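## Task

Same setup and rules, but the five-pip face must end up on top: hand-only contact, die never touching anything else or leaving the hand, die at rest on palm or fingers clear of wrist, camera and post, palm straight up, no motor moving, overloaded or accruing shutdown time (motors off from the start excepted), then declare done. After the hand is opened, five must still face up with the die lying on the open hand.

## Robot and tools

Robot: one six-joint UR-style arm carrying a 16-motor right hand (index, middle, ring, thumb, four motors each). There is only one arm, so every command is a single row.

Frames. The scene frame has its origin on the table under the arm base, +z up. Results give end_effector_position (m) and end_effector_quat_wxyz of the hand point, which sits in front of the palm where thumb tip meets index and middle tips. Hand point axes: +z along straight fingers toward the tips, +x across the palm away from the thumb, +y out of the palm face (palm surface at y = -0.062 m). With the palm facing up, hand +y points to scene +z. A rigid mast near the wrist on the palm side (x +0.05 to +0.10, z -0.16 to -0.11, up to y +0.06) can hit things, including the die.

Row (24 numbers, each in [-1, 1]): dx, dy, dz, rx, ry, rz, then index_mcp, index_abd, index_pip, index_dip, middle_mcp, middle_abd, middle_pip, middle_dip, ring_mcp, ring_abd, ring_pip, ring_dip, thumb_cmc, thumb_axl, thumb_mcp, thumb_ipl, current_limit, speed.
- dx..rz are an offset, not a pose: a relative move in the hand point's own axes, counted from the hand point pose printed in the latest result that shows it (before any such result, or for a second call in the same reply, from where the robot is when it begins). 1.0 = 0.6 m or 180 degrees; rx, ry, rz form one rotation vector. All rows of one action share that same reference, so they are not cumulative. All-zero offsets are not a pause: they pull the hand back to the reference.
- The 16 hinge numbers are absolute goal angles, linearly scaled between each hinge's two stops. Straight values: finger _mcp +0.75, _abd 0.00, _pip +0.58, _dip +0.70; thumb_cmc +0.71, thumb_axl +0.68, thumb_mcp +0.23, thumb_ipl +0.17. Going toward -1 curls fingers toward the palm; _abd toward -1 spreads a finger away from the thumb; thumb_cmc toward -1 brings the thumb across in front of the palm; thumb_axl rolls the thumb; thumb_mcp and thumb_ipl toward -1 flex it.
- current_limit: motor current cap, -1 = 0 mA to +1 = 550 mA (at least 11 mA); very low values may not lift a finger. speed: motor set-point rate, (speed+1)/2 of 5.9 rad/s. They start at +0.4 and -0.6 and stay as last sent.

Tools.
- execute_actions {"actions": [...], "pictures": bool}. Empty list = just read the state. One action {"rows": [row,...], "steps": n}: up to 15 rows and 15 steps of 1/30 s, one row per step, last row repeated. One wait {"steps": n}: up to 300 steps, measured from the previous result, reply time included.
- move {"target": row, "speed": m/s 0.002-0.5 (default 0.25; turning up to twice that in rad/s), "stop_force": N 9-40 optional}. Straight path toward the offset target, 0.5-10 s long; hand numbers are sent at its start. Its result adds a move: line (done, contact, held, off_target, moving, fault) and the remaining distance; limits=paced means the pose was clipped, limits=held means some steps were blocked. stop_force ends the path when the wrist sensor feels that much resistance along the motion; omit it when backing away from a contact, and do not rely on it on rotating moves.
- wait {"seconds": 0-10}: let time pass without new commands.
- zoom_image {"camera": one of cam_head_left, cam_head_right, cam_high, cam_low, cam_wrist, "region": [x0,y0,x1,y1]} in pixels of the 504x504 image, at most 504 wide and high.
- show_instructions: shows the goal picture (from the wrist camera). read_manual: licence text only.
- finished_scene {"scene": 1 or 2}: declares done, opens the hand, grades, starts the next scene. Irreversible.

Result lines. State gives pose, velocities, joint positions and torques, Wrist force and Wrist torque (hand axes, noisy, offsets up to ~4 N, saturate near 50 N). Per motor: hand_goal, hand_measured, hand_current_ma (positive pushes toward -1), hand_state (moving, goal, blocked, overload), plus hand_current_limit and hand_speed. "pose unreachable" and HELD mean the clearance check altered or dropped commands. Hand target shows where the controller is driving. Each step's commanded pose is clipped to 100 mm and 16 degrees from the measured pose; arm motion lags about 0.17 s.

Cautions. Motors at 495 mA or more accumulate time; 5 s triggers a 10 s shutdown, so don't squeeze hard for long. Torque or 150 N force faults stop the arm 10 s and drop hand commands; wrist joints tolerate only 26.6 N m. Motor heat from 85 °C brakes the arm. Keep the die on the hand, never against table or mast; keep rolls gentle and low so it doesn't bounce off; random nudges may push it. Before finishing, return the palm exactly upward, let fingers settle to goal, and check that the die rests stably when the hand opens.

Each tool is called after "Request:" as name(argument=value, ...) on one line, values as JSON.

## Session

Request:
execute_actions(actions=[])

Scene clock: 0.00 s of 4800.00 s.
end_effector_position=(+0.6017, +0.0585, +0.4255) hand_goal=(+0.046, +0.000, -0.008, +0.280, +0.046, +0.000, -0.008, +0.280, +0.046, +0.000, -0.008, +0.280, -0.104, +0.266, +0.032, -0.018) hand_measured=(+0.062, +0.000, -0.006, +0.282, +0.062, +0.000, -0.006, +0.282, +0.060, +0.000, -0.006, +0.282, -0.088, +0.270, +0.034, -0.016) hand_current_ma=(+88, +0, +14, +13, +90, +0, +13, +14, +79, +0, +13, +14, +77, +25, +14, +13) hand_state=(goal, goal, goal, goal, goal, goal, goal, goal, goal, goal, goal, goal, goal, goal, goal, goal) hand_current_limit=0.40 hand_speed=-0.60 end_effector_quat_wxyz=(+0.503, +0.459, +0.516, +0.521) end_effector_velocity=(+0.000, -0.001, -0.000) end_effector_angular_velocity=(-0.000, +0.001, -0.001)
Joint positions: [-0.189 -1.175  2.212 -4.219 -1.296 -0.026]
Joint velocities: [-0.001 -0.    -0.     0.001 -0.    -0.   ]
Joint torques (N m, as the arm reports them, + toward a larger angle): no reading
Wrist force (N, on the end effector, along its own x y z axes, offset not removed): no reading
Wrist torque (N m, same axes, about the end effector's origin, offset not removed): no reading
Hand target: +0.602, +0.058, +0.425; +0.503, +0.459, +0.516, +0.521

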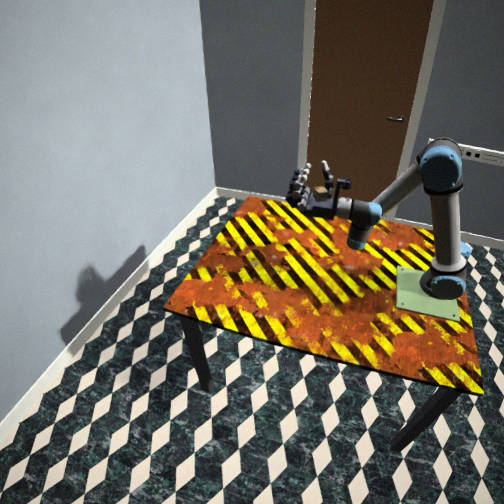

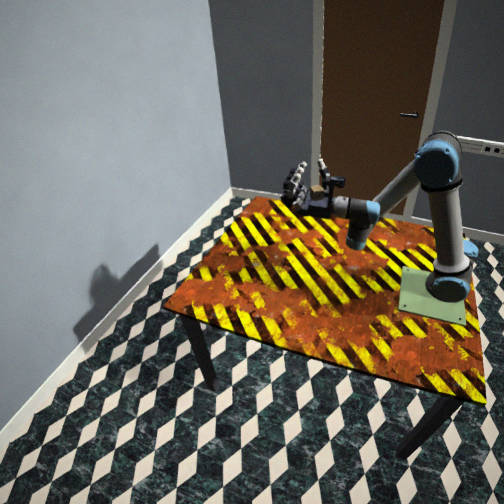

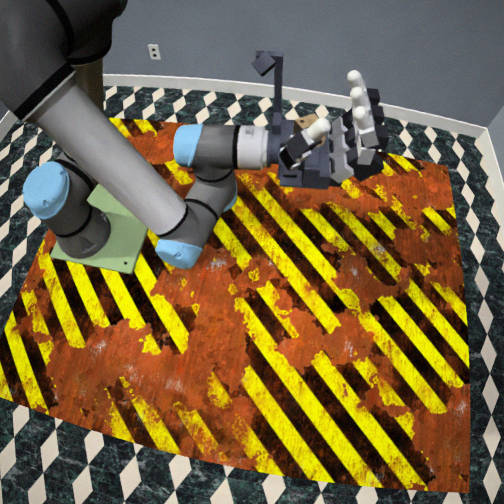

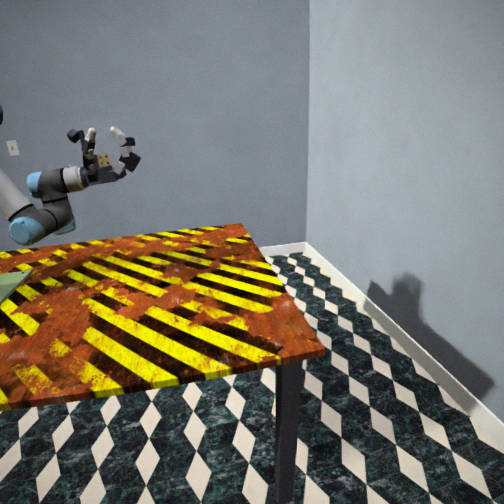

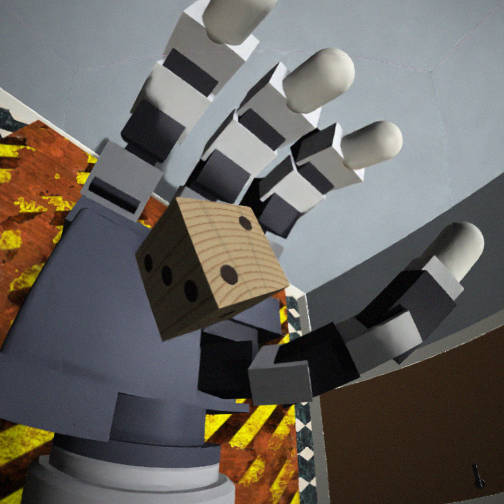

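Request:
move(target=[0,0,0,0.12,0,0,-0.45,0,0.4,0.4,-0.45,0,0.4,0.4,-0.45,0,0.4,0.4,-0.104,0.266,0.032,-0.018,0.4,-0.6], speed=0.2)

Request:
move(target=[0,-0.25,-0.1,0.22,0,0,-0.45,0,0.4,0.4,-0.45,0,0.4,0.4,-0.45,0,0.4,0.4,-0.104,0.266,0.032,-0.018,0.4,-0.6], speed=0.2)

Request:
zoom_image(camera="cam_head_left", region=[260, 150, 400, 290])

Scene clock: 2.27 s of 4800.00 s.
end_effector_position=(+0.6017, +0.0584, +0.4256) hand_goal=(-0.450, +0.000, +0.400, +0.400, -0.450, +0.000, +0.400, +0.400, -0.450, +0.000, +0.400, +0.400, -0.104, +0.266, +0.032, -0.018) hand_measured=(-0.442, +0.000, +0.398, +0.396, -0.442, +0.000, +0.398, +0.396, -0.442, +0.000, +0.398, +0.396, -0.090, +0.270, +0.032, -0.016) hand_current_ma=(+47, +0, -12, -16, +48, +0, -11, -17, +43, +0, -11, -18, +76, +24, +3, +11) hand_state=(goal, goal, goal, goal, goal, goal, goal, goal, goal, goal, goal, goal, goal, goal, goal, goal) hand_current_limit=0.40 hand_speed=-0.60 end_effector_quat_wxyz=(+0.408, +0.544, +0.604, +0.415) end_effector_velocity=(+0.001, -0.000, +0.000) end_effector_angular_velocity=(-0.001, +0.013, -0.000)
Joint positions: [-0.195 -1.511  2.285 -3.568 -1.321 -0.129]
Joint velocities: [-0.    -0.01  -0.003  0.027 -0.002 -0.003]
Joint torques (N m, as the arm reports them, + toward a larger angle): [  7.16 -26.66 -24.98  -1.05  -1.26  -1.66]
Wrist force (N, on the end effector, along its own x y z axes, offset not removed): [0.4 -1.0 -1.0]
Wrist torque (N m, same axes, about the end effector's origin, offset not removed): [-0.08 0.12 -0.15]
Hand target: +0.602, +0.058, +0.426; +0.408, +0.545, +0.604, +0.415
Off the commanded pose: 0.000 m, 0 deg.
move: done

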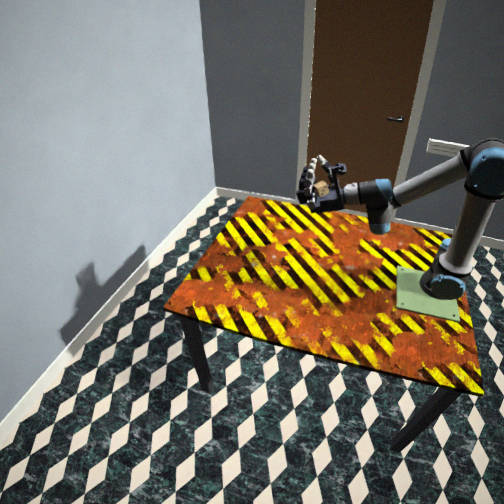

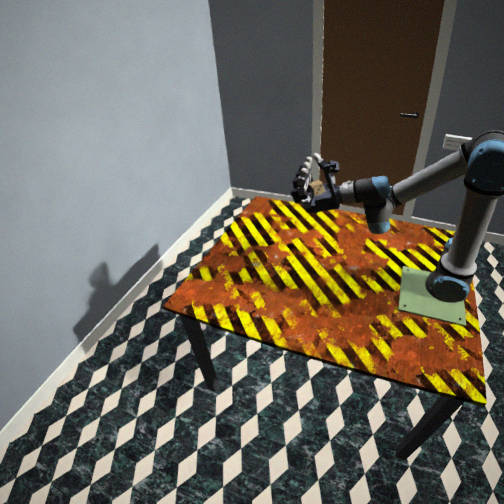

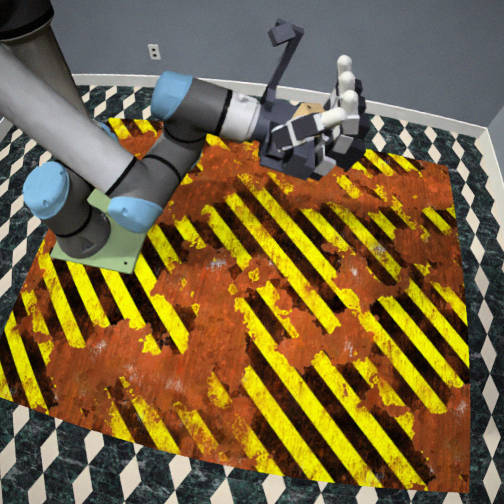

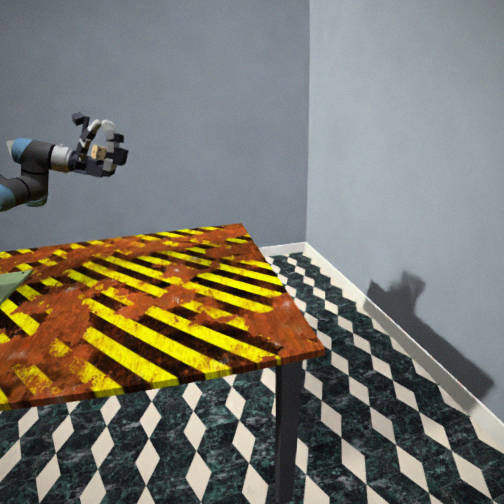

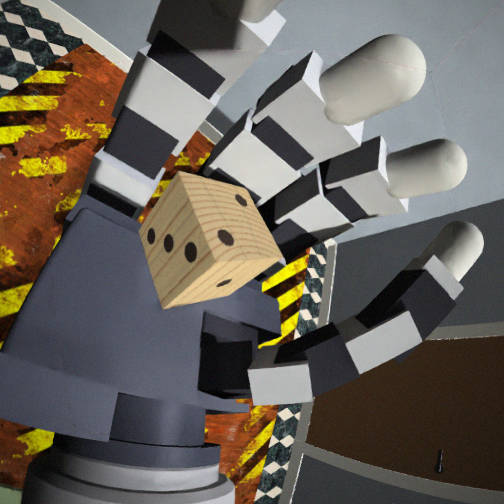

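Scene clock: 4.50 s of 4800.00 s.
end_effector_position=(+0.4973, +0.0456, +0.3034) hand_goal=(-0.450, +0.000, +0.400, +0.400, -0.450, +0.000, +0.400, +0.400, -0.450, +0.000, +0.400, +0.400, -0.104, +0.266, +0.032, -0.018) hand_measured=(-0.440, +0.000, +0.400, +0.398, -0.440, +0.000, +0.400, +0.398, -0.442, +0.000, +0.400, +0.398, -0.094, +0.270, +0.030, -0.016) hand_current_ma=(+50, +0, -1, -13, +57, +0, -1, -14, +46, +0, -1, -15, +47, +25, -14, +7) hand_state=(goal, goal, goal, goal, goal, goal, goal, goal, goal, goal, goal, goal, goal, goal, goal, goal) hand_current_limit=0.40 hand_speed=-0.60 end_effector_quat_wxyz=(+0.200, +0.650, +0.709, +0.186) end_effector_velocity=(-0.001, -0.000, -0.002) end_effector_angular_velocity=(+0.000, +0.011, -0.000)
Joint positions: [-0.241 -1.954  2.389 -2.536 -1.436 -0.299]
Joint velocities: [-0.001 -0.002 -0.003  0.016 -0.002 -0.002]
Joint torques (N m, as the arm reports them, + toward a larger angle): [ -6.18 -12.86 -29.25  -2.08  -0.89  -1.62]
Wrist force (N, on the end effector, along its own x y z axes, offset not removed): [0.0 -0.4 -1.3]
Wrist torque (N m, same axes, about the end effector's origin, offset not removed): [0.07 0.11 -0.04]
Hand target: +0.497, +0.046, +0.303; +0.200, +0.651, +0.709, +0.186
Off the commanded pose: 0.000 m, 0 deg.
move: done

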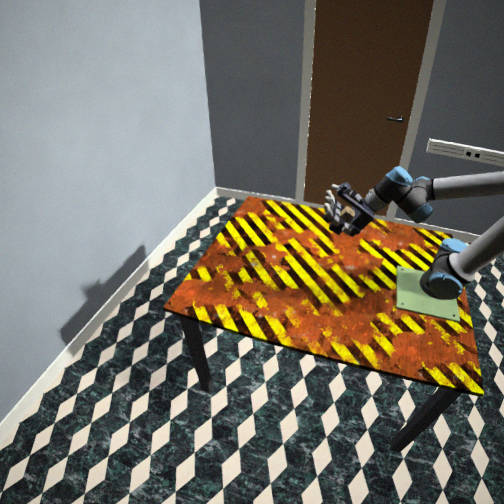

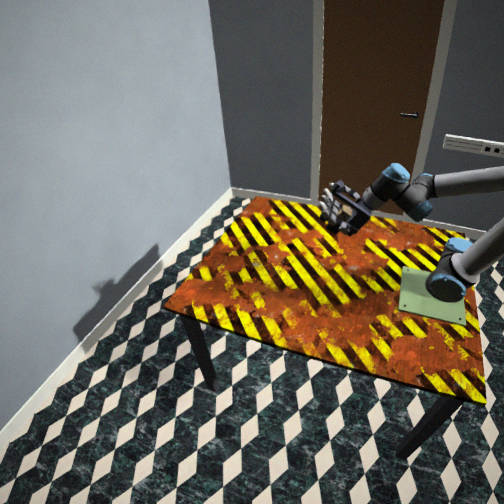

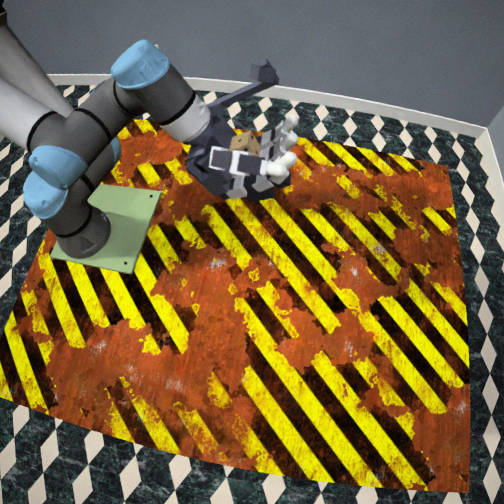

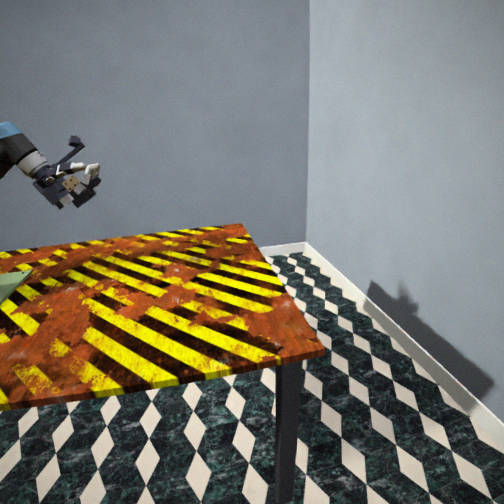

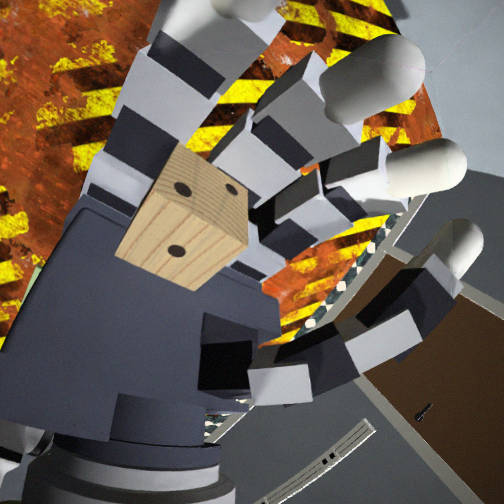

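Region (260, 150, 400, 290) of cam_head_left's 504x504 image, scaled by 3.600, with more detail than that image has.

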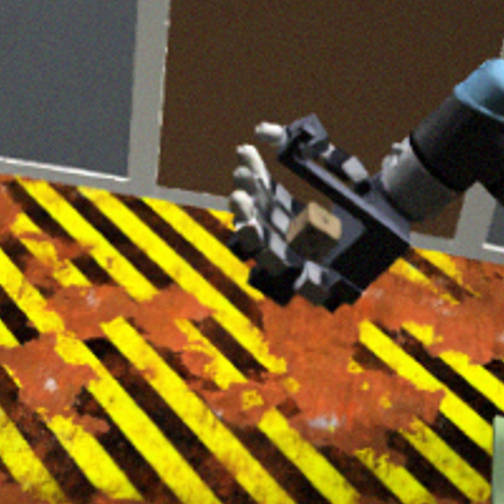

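Request:
move(target=[0,0,0,0,0,0,-0.2,0,0.3,0.1,-0.2,0,0.3,0.1,-0.2,0,0.3,0.1,-0.104,0.266,0.032,-0.018,0.4,-0.8])

Request:
move(target=[0,0,0,0,0,0,0.0,0,0.2,0.1,0.0,0,0.2,0.1,0.0,0,0.2,0.1,-0.104,0.266,0.032,-0.018,0.4,-0.8])

Request:
zoom_image(camera="cam_head_left", region=[260, 150, 400, 290])

Scene clock: 6.30 s of 4800.00 s.
end_effector_position=(+0.4973, +0.0456, +0.3034) hand_goal=(-0.200, +0.000, +0.300, +0.100, -0.200, +0.000, +0.300, +0.100, -0.200, +0.000, +0.300, +0.100, -0.104, +0.266, +0.032, -0.018) hand_measured=(-0.190, +0.000, +0.308, +0.104, -0.188, +0.000, +0.308, +0.104, -0.192, +0.000, +0.308, +0.104, -0.094, +0.270, +0.030, -0.016) hand_current_ma=(+55, +0, +44, +17, +62, +0, +42, +18, +50, +0, +41, +19, +47, +25, -14, +7) hand_state=(goal, goal, goal, goal, goal, goal, goal, goal, goal, goal, goal, goal, goal, goal, goal, goal) hand_current_limit=0.40 hand_speed=-0.80 end_effector_quat_wxyz=(+0.200, +0.650, +0.709, +0.186) end_effector_velocity=(-0.000, +0.000, -0.000) end_effector_angular_velocity=(+0.000, +0.000, +0.001)
Joint positions: [-0.241 -1.954  2.389 -2.535 -1.436 -0.299]
Joint velocities: [0.001 0.    0.    0.    0.    0.   ]
Joint torques (N m, as the arm reports them, + toward a larger angle): [ -1.74   0.15 -17.34  -4.99   1.72   1.33]
Wrist force (N, on the end effector, along its own x y z axes, offset not removed): [-0.5 -2.2 -0.7]
Wrist torque (N m, same axes, about the end effector's origin, offset not removed): [0.01 0.20 0.04]
Hand target: +0.497, +0.046, +0.303; +0.200, +0.650, +0.709, +0.186
Off the commanded pose: 0.000 m, 0 deg.
move: done

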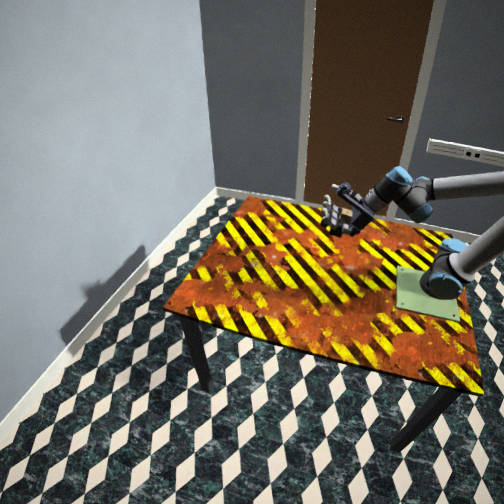

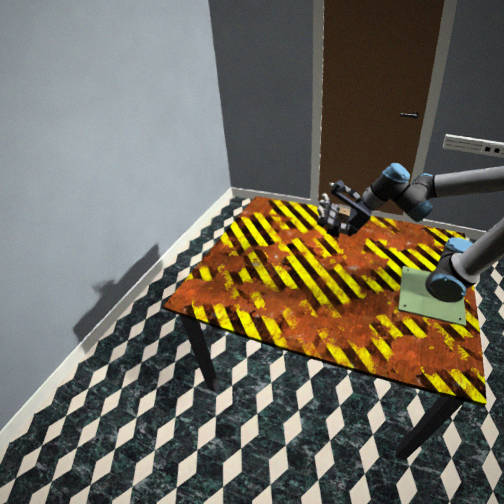

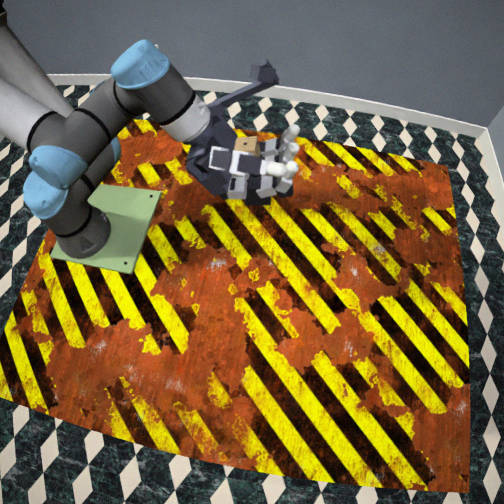

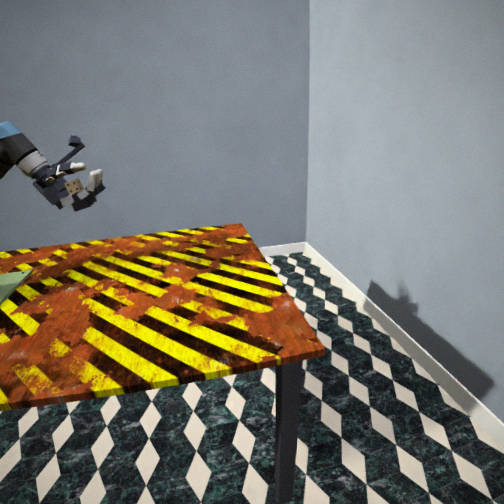

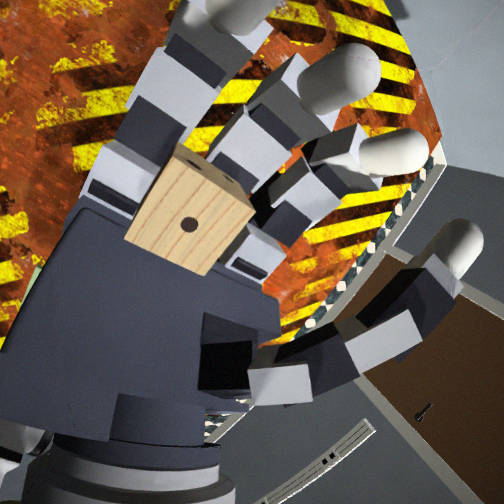

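Scene clock: 7.00 s of 4800.00 s.
end_effector_position=(+0.4973, +0.0456, +0.3034) hand_goal=(+0.000, +0.000, +0.200, +0.100, +0.000, +0.000, +0.200, +0.100, +0.000, +0.000, +0.200, +0.100, -0.104, +0.266, +0.032, -0.018) hand_measured=(+0.010, +0.000, +0.210, +0.104, +0.012, +0.000, +0.208, +0.104, +0.008, +0.000, +0.208, +0.104, -0.094, +0.270, +0.030, -0.016) hand_current_ma=(+55, +0, +46, +17, +65, +0, +44, +18, +50, +0, +43, +19, +47, +25, -14, +7) hand_state=(goal, goal, goal, goal, goal, goal, goal, goal, goal, goal, goal, goal, goal, goal, goal, goal) hand_current_limit=0.40 hand_speed=-0.80 end_effector_quat_wxyz=(+0.200, +0.650, +0.709, +0.186) end_effector_velocity=(+0.000, +0.000, -0.000) end_effector_angular_velocity=(-0.000, -0.000, +0.000)
Joint positions: [-0.241 -1.954  2.389 -2.536 -1.436 -0.299]
Joint velocities: [ 0.  0. -0. -0. -0. -0.]
Joint torques (N m, as the arm reports them, + toward a larger angle): [ -1.83  -0.03 -17.69  -4.4    1.68   1.28]
Wrist force (N, on the end effector, along its own x y z axes, offset not removed): [1.0 0.4 -2.8]
Wrist torque (N m, same axes, about the end effector's origin, offset not removed): [0.41 0.12 0.18]
Hand target: +0.497, +0.046, +0.303; +0.200, +0.650, +0.709, +0.186
Off the commanded pose: 0.000 m, 0 deg.
move: done

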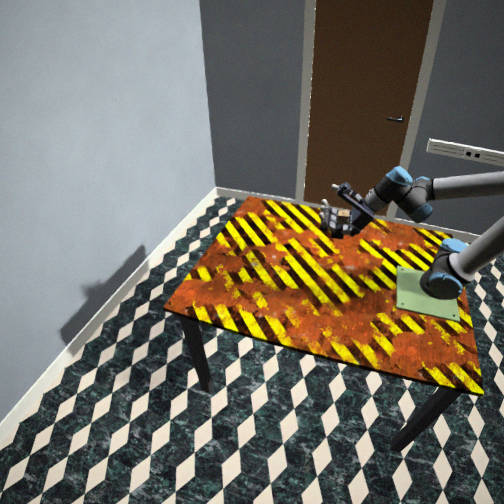

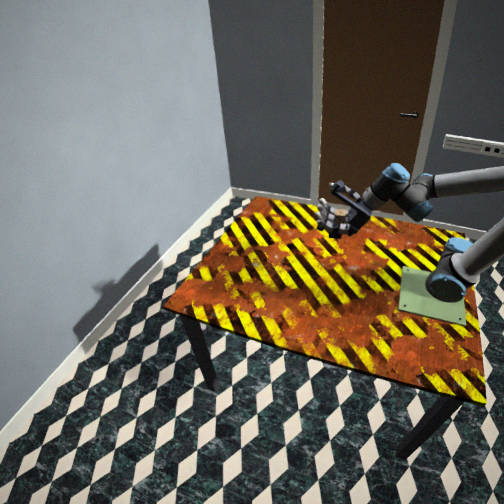

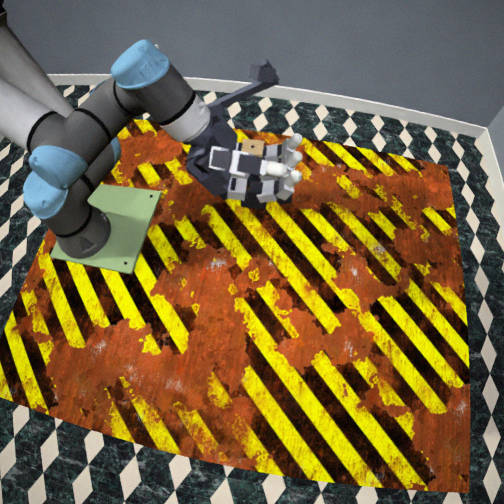

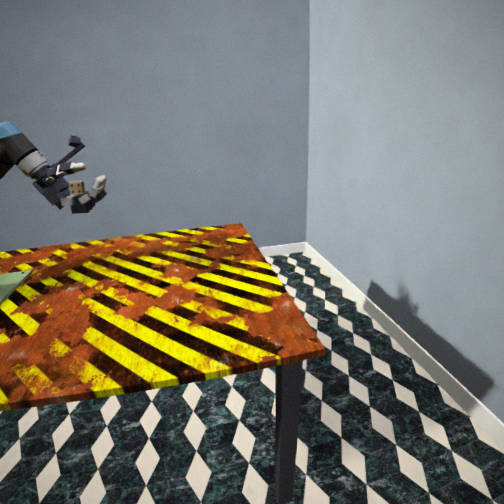

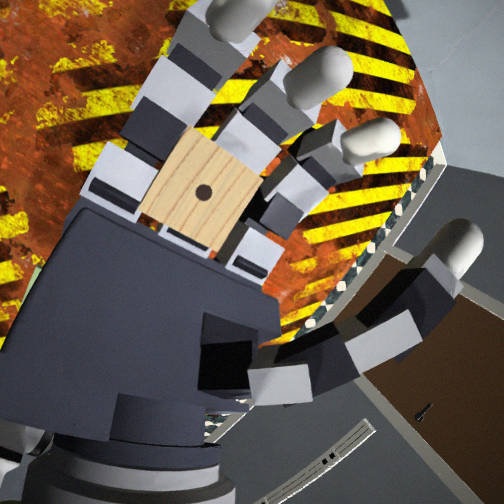

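Region (260, 150, 400, 290) of cam_head_left's 504x504 image, scaled by 3.600, with more detail than that image has.

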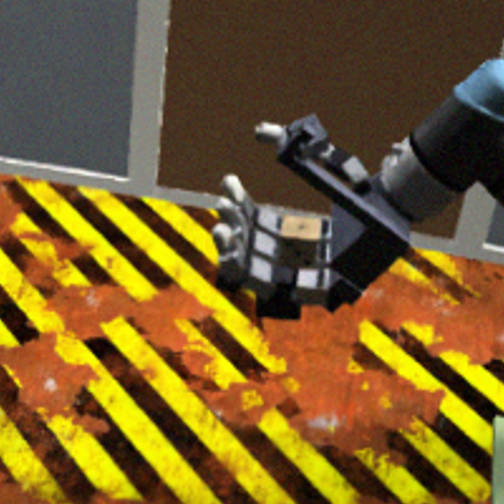

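Request:
move(target=[0,0.2,-0.05,-0.167,0,0,0.25,0,0.2,0.1,0.34,0,0.2,0.1,0.25,0,0.2,0.1,-0.104,0.266,0.032,-0.018,0.4,-0.94], speed=0.1)

Request:
move(target=[0,0,0,0,0,0,0.62,0,-0.7,0.5,0.7,0,-0.7,0.5,0.62,0,-0.7,0.5,-0.104,0.266,0.032,-0.018,0.4,-0.85])

Request:
zoom_image(camera="cam_head_left", region=[240, 140, 380, 280])

Scene clock: 11.27 s of 4800.00 s.
end_effector_position=(+0.5831, +0.0556, +0.3915) hand_goal=(+0.250, +0.000, +0.200, +0.100, +0.340, +0.000, +0.200, +0.100, +0.250, +0.000, +0.200, +0.100, -0.104, +0.266, +0.032, -0.018) hand_measured=(+0.260, +0.000, +0.208, +0.104, +0.352, +0.000, +0.208, +0.104, +0.260, +0.000, +0.208, +0.104, -0.094, +0.270, +0.030, -0.016) hand_current_ma=(+55, +0, +44, +17, +60, +0, +44, +18, +53, +0, +41, +18, +47, +25, -14, +7) hand_state=(goal, goal, goal, goal, goal, goal, goal, goal, goal, goal, goal, goal, goal, goal, goal, goal) hand_current_limit=0.40 hand_speed=-0.94 end_effector_quat_wxyz=(+0.362, +0.576, +0.636, +0.363) end_effector_velocity=(+0.001, +0.000, +0.001) end_effector_angular_velocity=(-0.000, -0.009, -0.000)
Joint positions: [-0.208 -1.618  2.346 -3.35  -1.334 -0.176]
Joint velocities: [ 0.001  0.007 -0.003 -0.014 -0.     0.002]
Joint torques (N m, as the arm reports them, + toward a larger angle): [  7.39 -10.65 -25.08  -4.41   1.29   1.41]
Wrist force (N, on the end effector, along its own x y z axes, offset not removed): [0.4 -1.4 -1.1]
Wrist torque (N m, same axes, about the end effector's origin, offset not removed): [-0.21 0.06 -0.03]
Hand target: +0.583, +0.056, +0.392; +0.362, +0.576, +0.636, +0.364
Off the commanded pose: 0.000 m, 0 deg.
move: done

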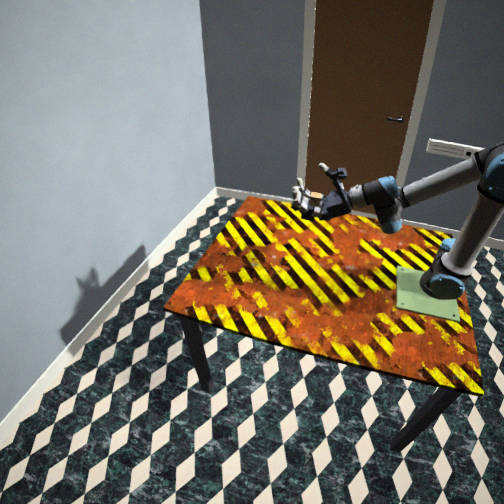

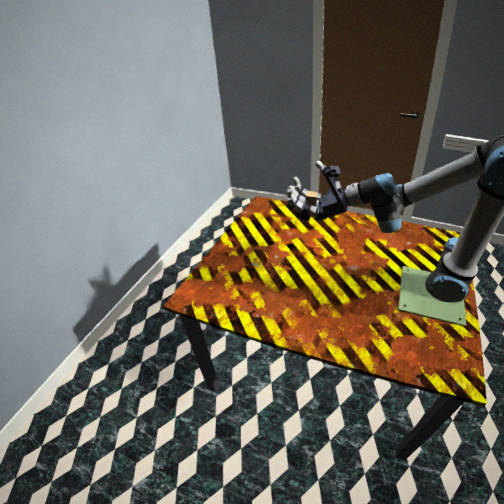

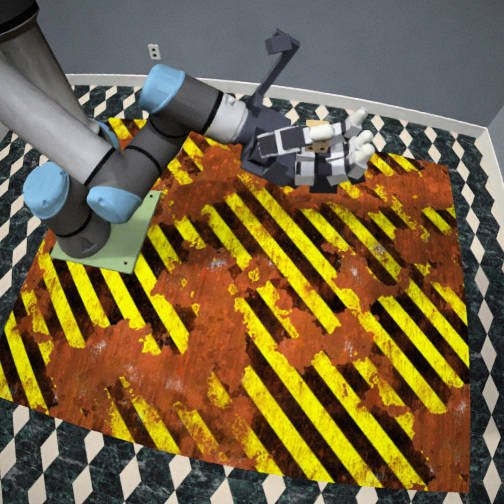

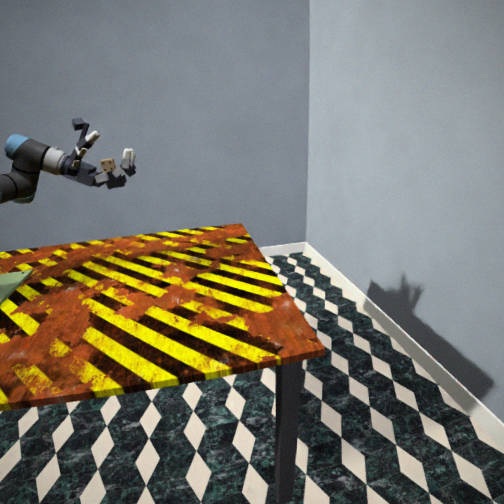

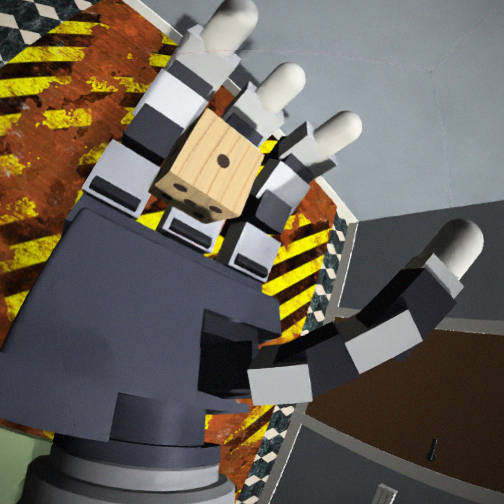

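Scene clock: 13.97 s of 4800.00 s.
end_effector_position=(+0.5831, +0.0556, +0.3915) hand_goal=(+0.620, +0.000, -0.700, +0.500, +0.700, +0.000, -0.700, +0.500, +0.620, +0.000, -0.700, +0.500, -0.104, +0.266, +0.032, -0.018) hand_measured=(+0.630, +0.000, -0.694, +0.498, +0.710, +0.000, -0.694, +0.498, +0.628, +0.000, -0.690, +0.498, -0.094, +0.270, +0.030, -0.016) hand_current_ma=(+50, +0, +31, -13, +58, +0, +34, -13, +49, +0, +46, -13, +47, +25, -14, +7) hand_state=(goal, goal, goal, goal, goal, goal, goal, goal, goal, goal, goal, goal, goal, goal, goal, goal) hand_current_limit=0.40 hand_speed=-0.85 end_effector_quat_wxyz=(+0.362, +0.576, +0.636, +0.363) end_effector_velocity=(+0.000, +0.000, +0.000) end_effector_angular_velocity=(-0.001, -0.000, +0.000)
Joint positions: [-0.208 -1.618  2.346 -3.35  -1.334 -0.176]
Joint velocities: [ 0.     0.    -0.    -0.    -0.    -0.001]
Joint torques (N m, as the arm reports them, + toward a larger angle): [ -6.08 -23.43 -14.33  -2.14   1.21  -1.62]
Wrist force (N, on the end effector, along its own x y z axes, offset not removed): [0.3 -4.1 -0.7]
Wrist torque (N m, same axes, about the end effector's origin, offset not removed): [-0.49 0.03 -0.15]
Hand target: +0.583, +0.056, +0.392; +0.362, +0.576, +0.636, +0.363
Off the commanded pose: 0.000 m, 0 deg.
move: done

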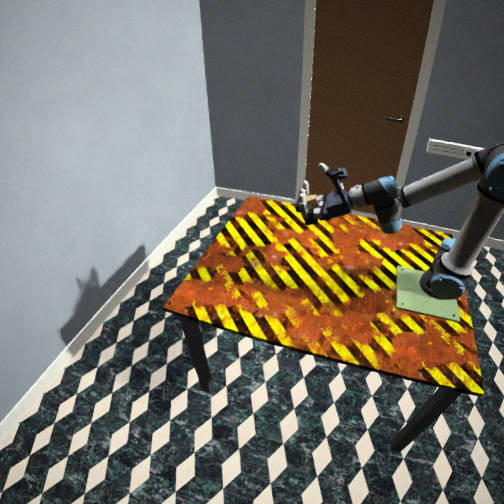

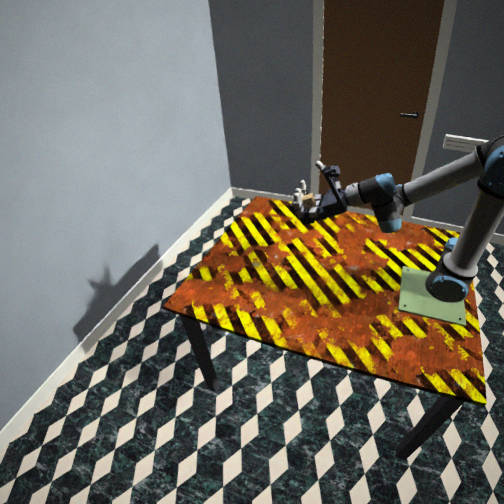

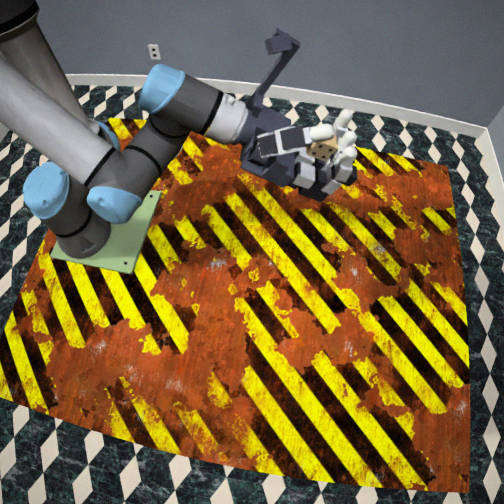

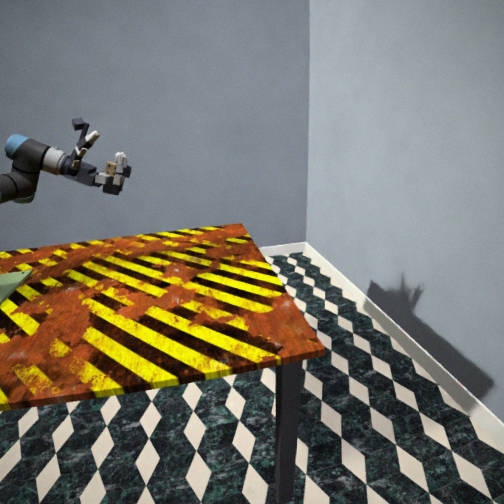

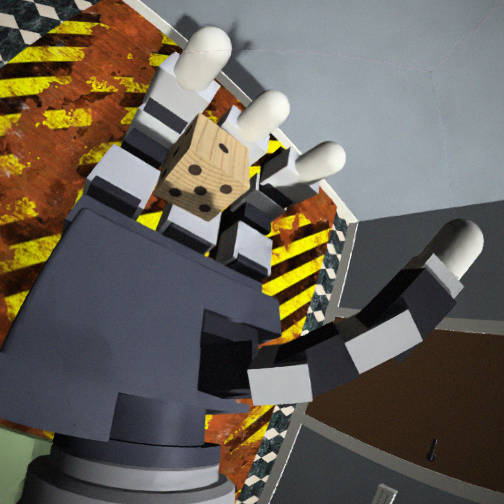

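Region (240, 140, 380, 280) of cam_head_left's 504x504 image, scaled by 3.600, with more detail than that image has.

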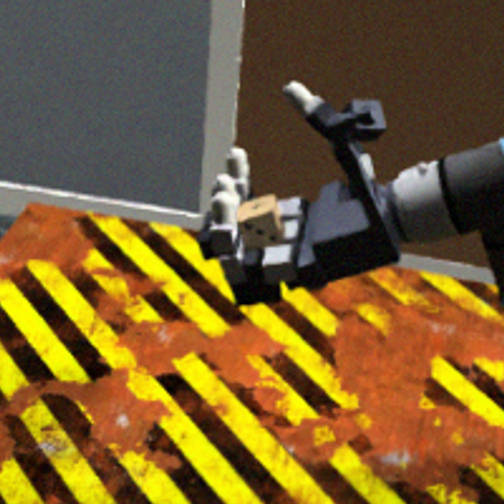

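Good; five faces the wrist. Pitching 30° more.

Request:
move(target=[0,-0.2,-0.05,0.167,0,0,0.62,0,-0.7,0.3,0.7,0,-0.7,0.3,0.62,0,-0.7,0.3,-0.104,0.266,0.032,-0.018,0.4,-0.8], speed=0.15)

Request:
move(target=[0,0,0,0,0,0,0.62,0,-0.4,0.2,0.7,0,-0.4,0.2,0.62,0,-0.4,0.2,-0.104,0.266,0.032,-0.018,0.4,-0.85])

Request:
zoom_image(camera="cam_head_left", region=[260, 150, 400, 290])

Scene clock: 17.03 s of 4800.00 s.
end_effector_position=(+0.5004, +0.0457, +0.3005) hand_goal=(+0.620, +0.000, -0.700, +0.300, +0.700, +0.000, -0.700, +0.300, +0.620, +0.000, -0.700, +0.300, -0.104, +0.266, +0.032, -0.018) hand_measured=(+0.630, +0.000, -0.694, +0.302, +0.710, +0.000, -0.694, +0.306, +0.628, +0.000, -0.692, +0.304, -0.094, +0.270, +0.030, -0.016) hand_current_ma=(+50, +0, +31, +15, +58, +0, +34, +30, +49, +0, +40, +24, +47, +25, -14, +7) hand_state=(goal, goal, goal, goal, goal, goal, goal, goal, goal, goal, goal, goal, goal, goal, goal, goal) hand_current_limit=0.40 hand_speed=-0.80 end_effector_quat_wxyz=(+0.200, +0.650, +0.709, +0.186) end_effector_velocity=(-0.001, +0.000, -0.001) end_effector_angular_velocity=(-0.000, +0.011, +0.000)
Joint positions: [-0.238 -1.939  2.39  -2.551 -1.437 -0.296]
Joint velocities: [ 0.    -0.003 -0.002  0.016 -0.002 -0.002]
Joint torques (N m, as the arm reports them, + toward a larger angle): [ -6.12 -13.24 -29.95  -2.01  -1.02  -1.53]
Wrist force (N, on the end effector, along its own x y z axes, offset not removed): [-1.2 -3.1 -2.2]
Wrist torque (N m, same axes, about the end effector's origin, offset not removed): [-0.19 0.26 -0.09]
Hand target: +0.500, +0.046, +0.300; +0.200, +0.651, +0.709, +0.186
Off the commanded pose: 0.000 m, 0 deg.
move: done

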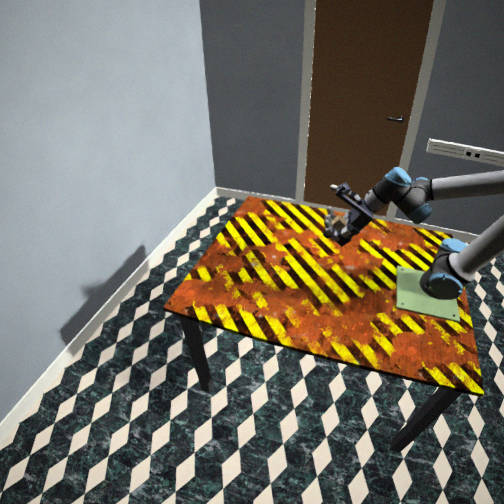

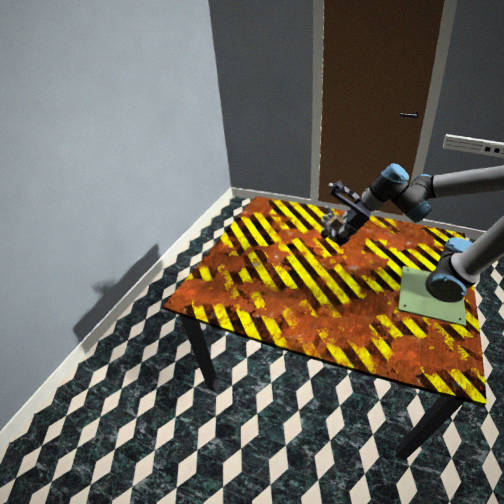

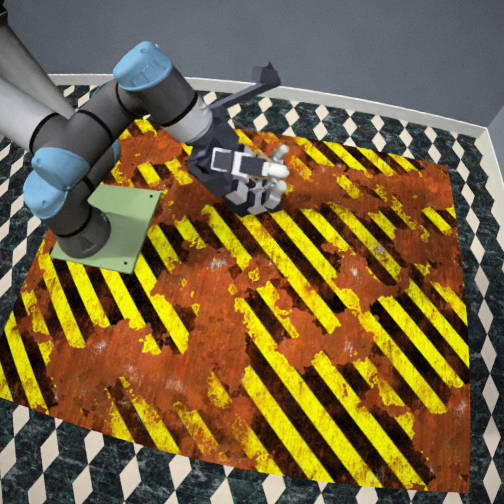

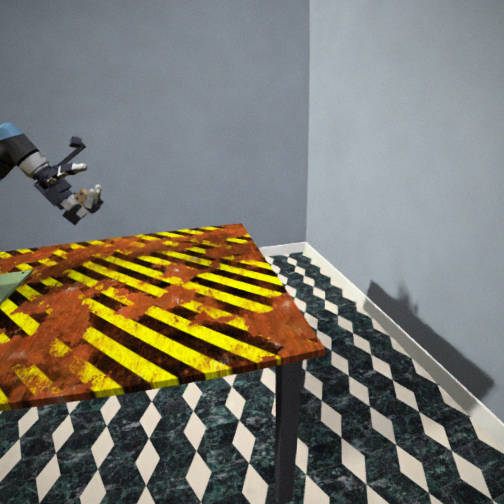

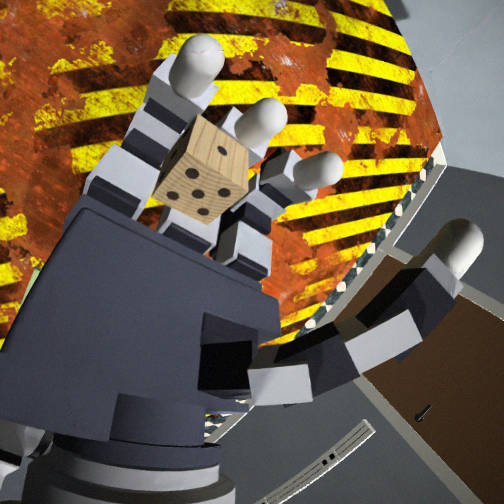

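Scene clock: 18.10 s of 4800.00 s.
end_effector_position=(+0.5004, +0.0457, +0.3005) hand_goal=(+0.620, +0.000, -0.400, +0.200, +0.700, +0.000, -0.400, +0.200, +0.620, +0.000, -0.400, +0.200, -0.104, +0.266, +0.032, -0.018) hand_measured=(+0.630, +0.000, -0.400, +0.204, +0.710, +0.000, -0.400, +0.204, +0.628, +0.000, -0.400, +0.204, -0.094, +0.270, +0.030, -0.016) hand_current_ma=(+50, +0, +1, +18, +58, +0, +4, +20, +49, +0, +3, +22, +47, +25, -14, +7) hand_state=(goal, goal, goal, goal, goal, goal, goal, goal, goal, goal, goal, goal, goal, goal, goal, goal) hand_current_limit=0.40 hand_speed=-0.85 end_effector_quat_wxyz=(+0.200, +0.650, +0.709, +0.186) end_effector_velocity=(-0.000, -0.000, -0.000) end_effector_angular_velocity=(+0.000, +0.001, +0.000)
Joint positions: [-0.238 -1.939  2.39  -2.551 -1.437 -0.296]
Joint velocities: [-0.  0.  0.  0. -0. -0.]
Joint torques (N m, as the arm reports them, + toward a larger angle): [ -3.23   0.54 -16.91  -4.78   1.78   1.32]
Wrist force (N, on the end effector, along its own x y z axes, offset not removed): [-0.5 -0.4 -1.1]
Wrist torque (N m, same axes, about the end effector's origin, offset not removed): [0.26 0.24 0.00]
Hand target: +0.500, +0.046, +0.301; +0.200, +0.650, +0.709, +0.186
Off the commanded pose: 0.000 m, 0 deg.
move: done

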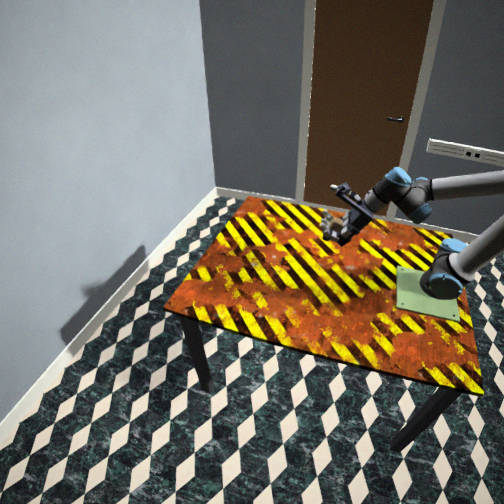

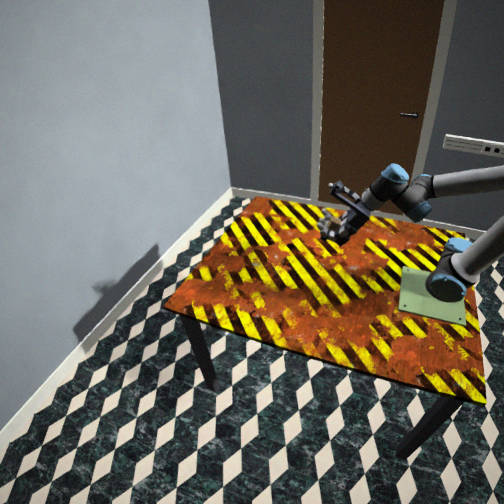

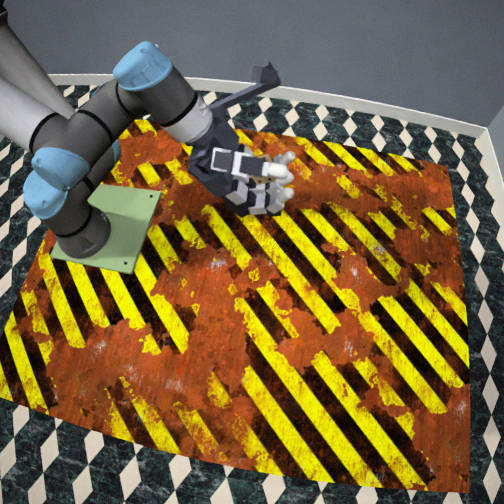

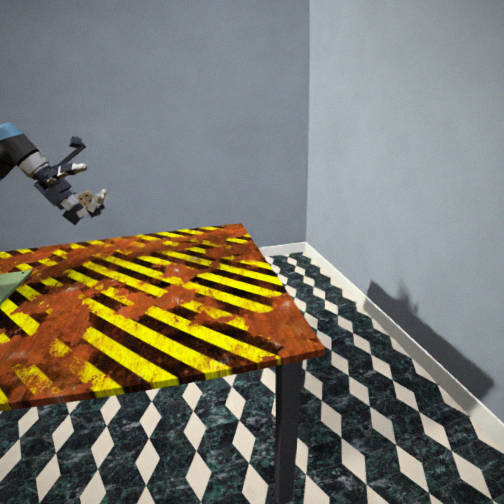

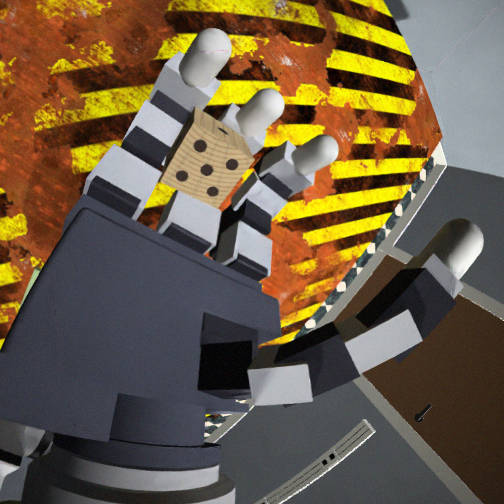

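Region (260, 150, 400, 290) of cam_head_left's 504x504 image, scaled by 3.600, with more detail than that image has.

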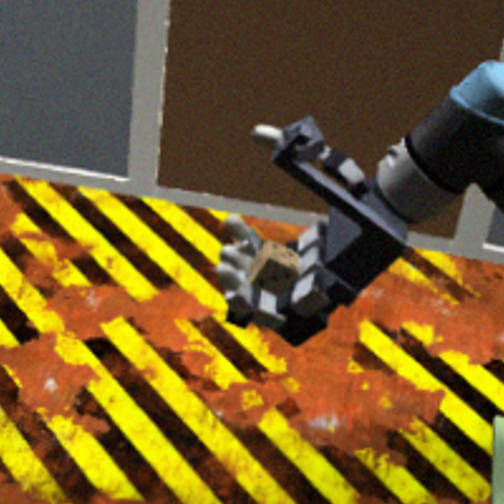

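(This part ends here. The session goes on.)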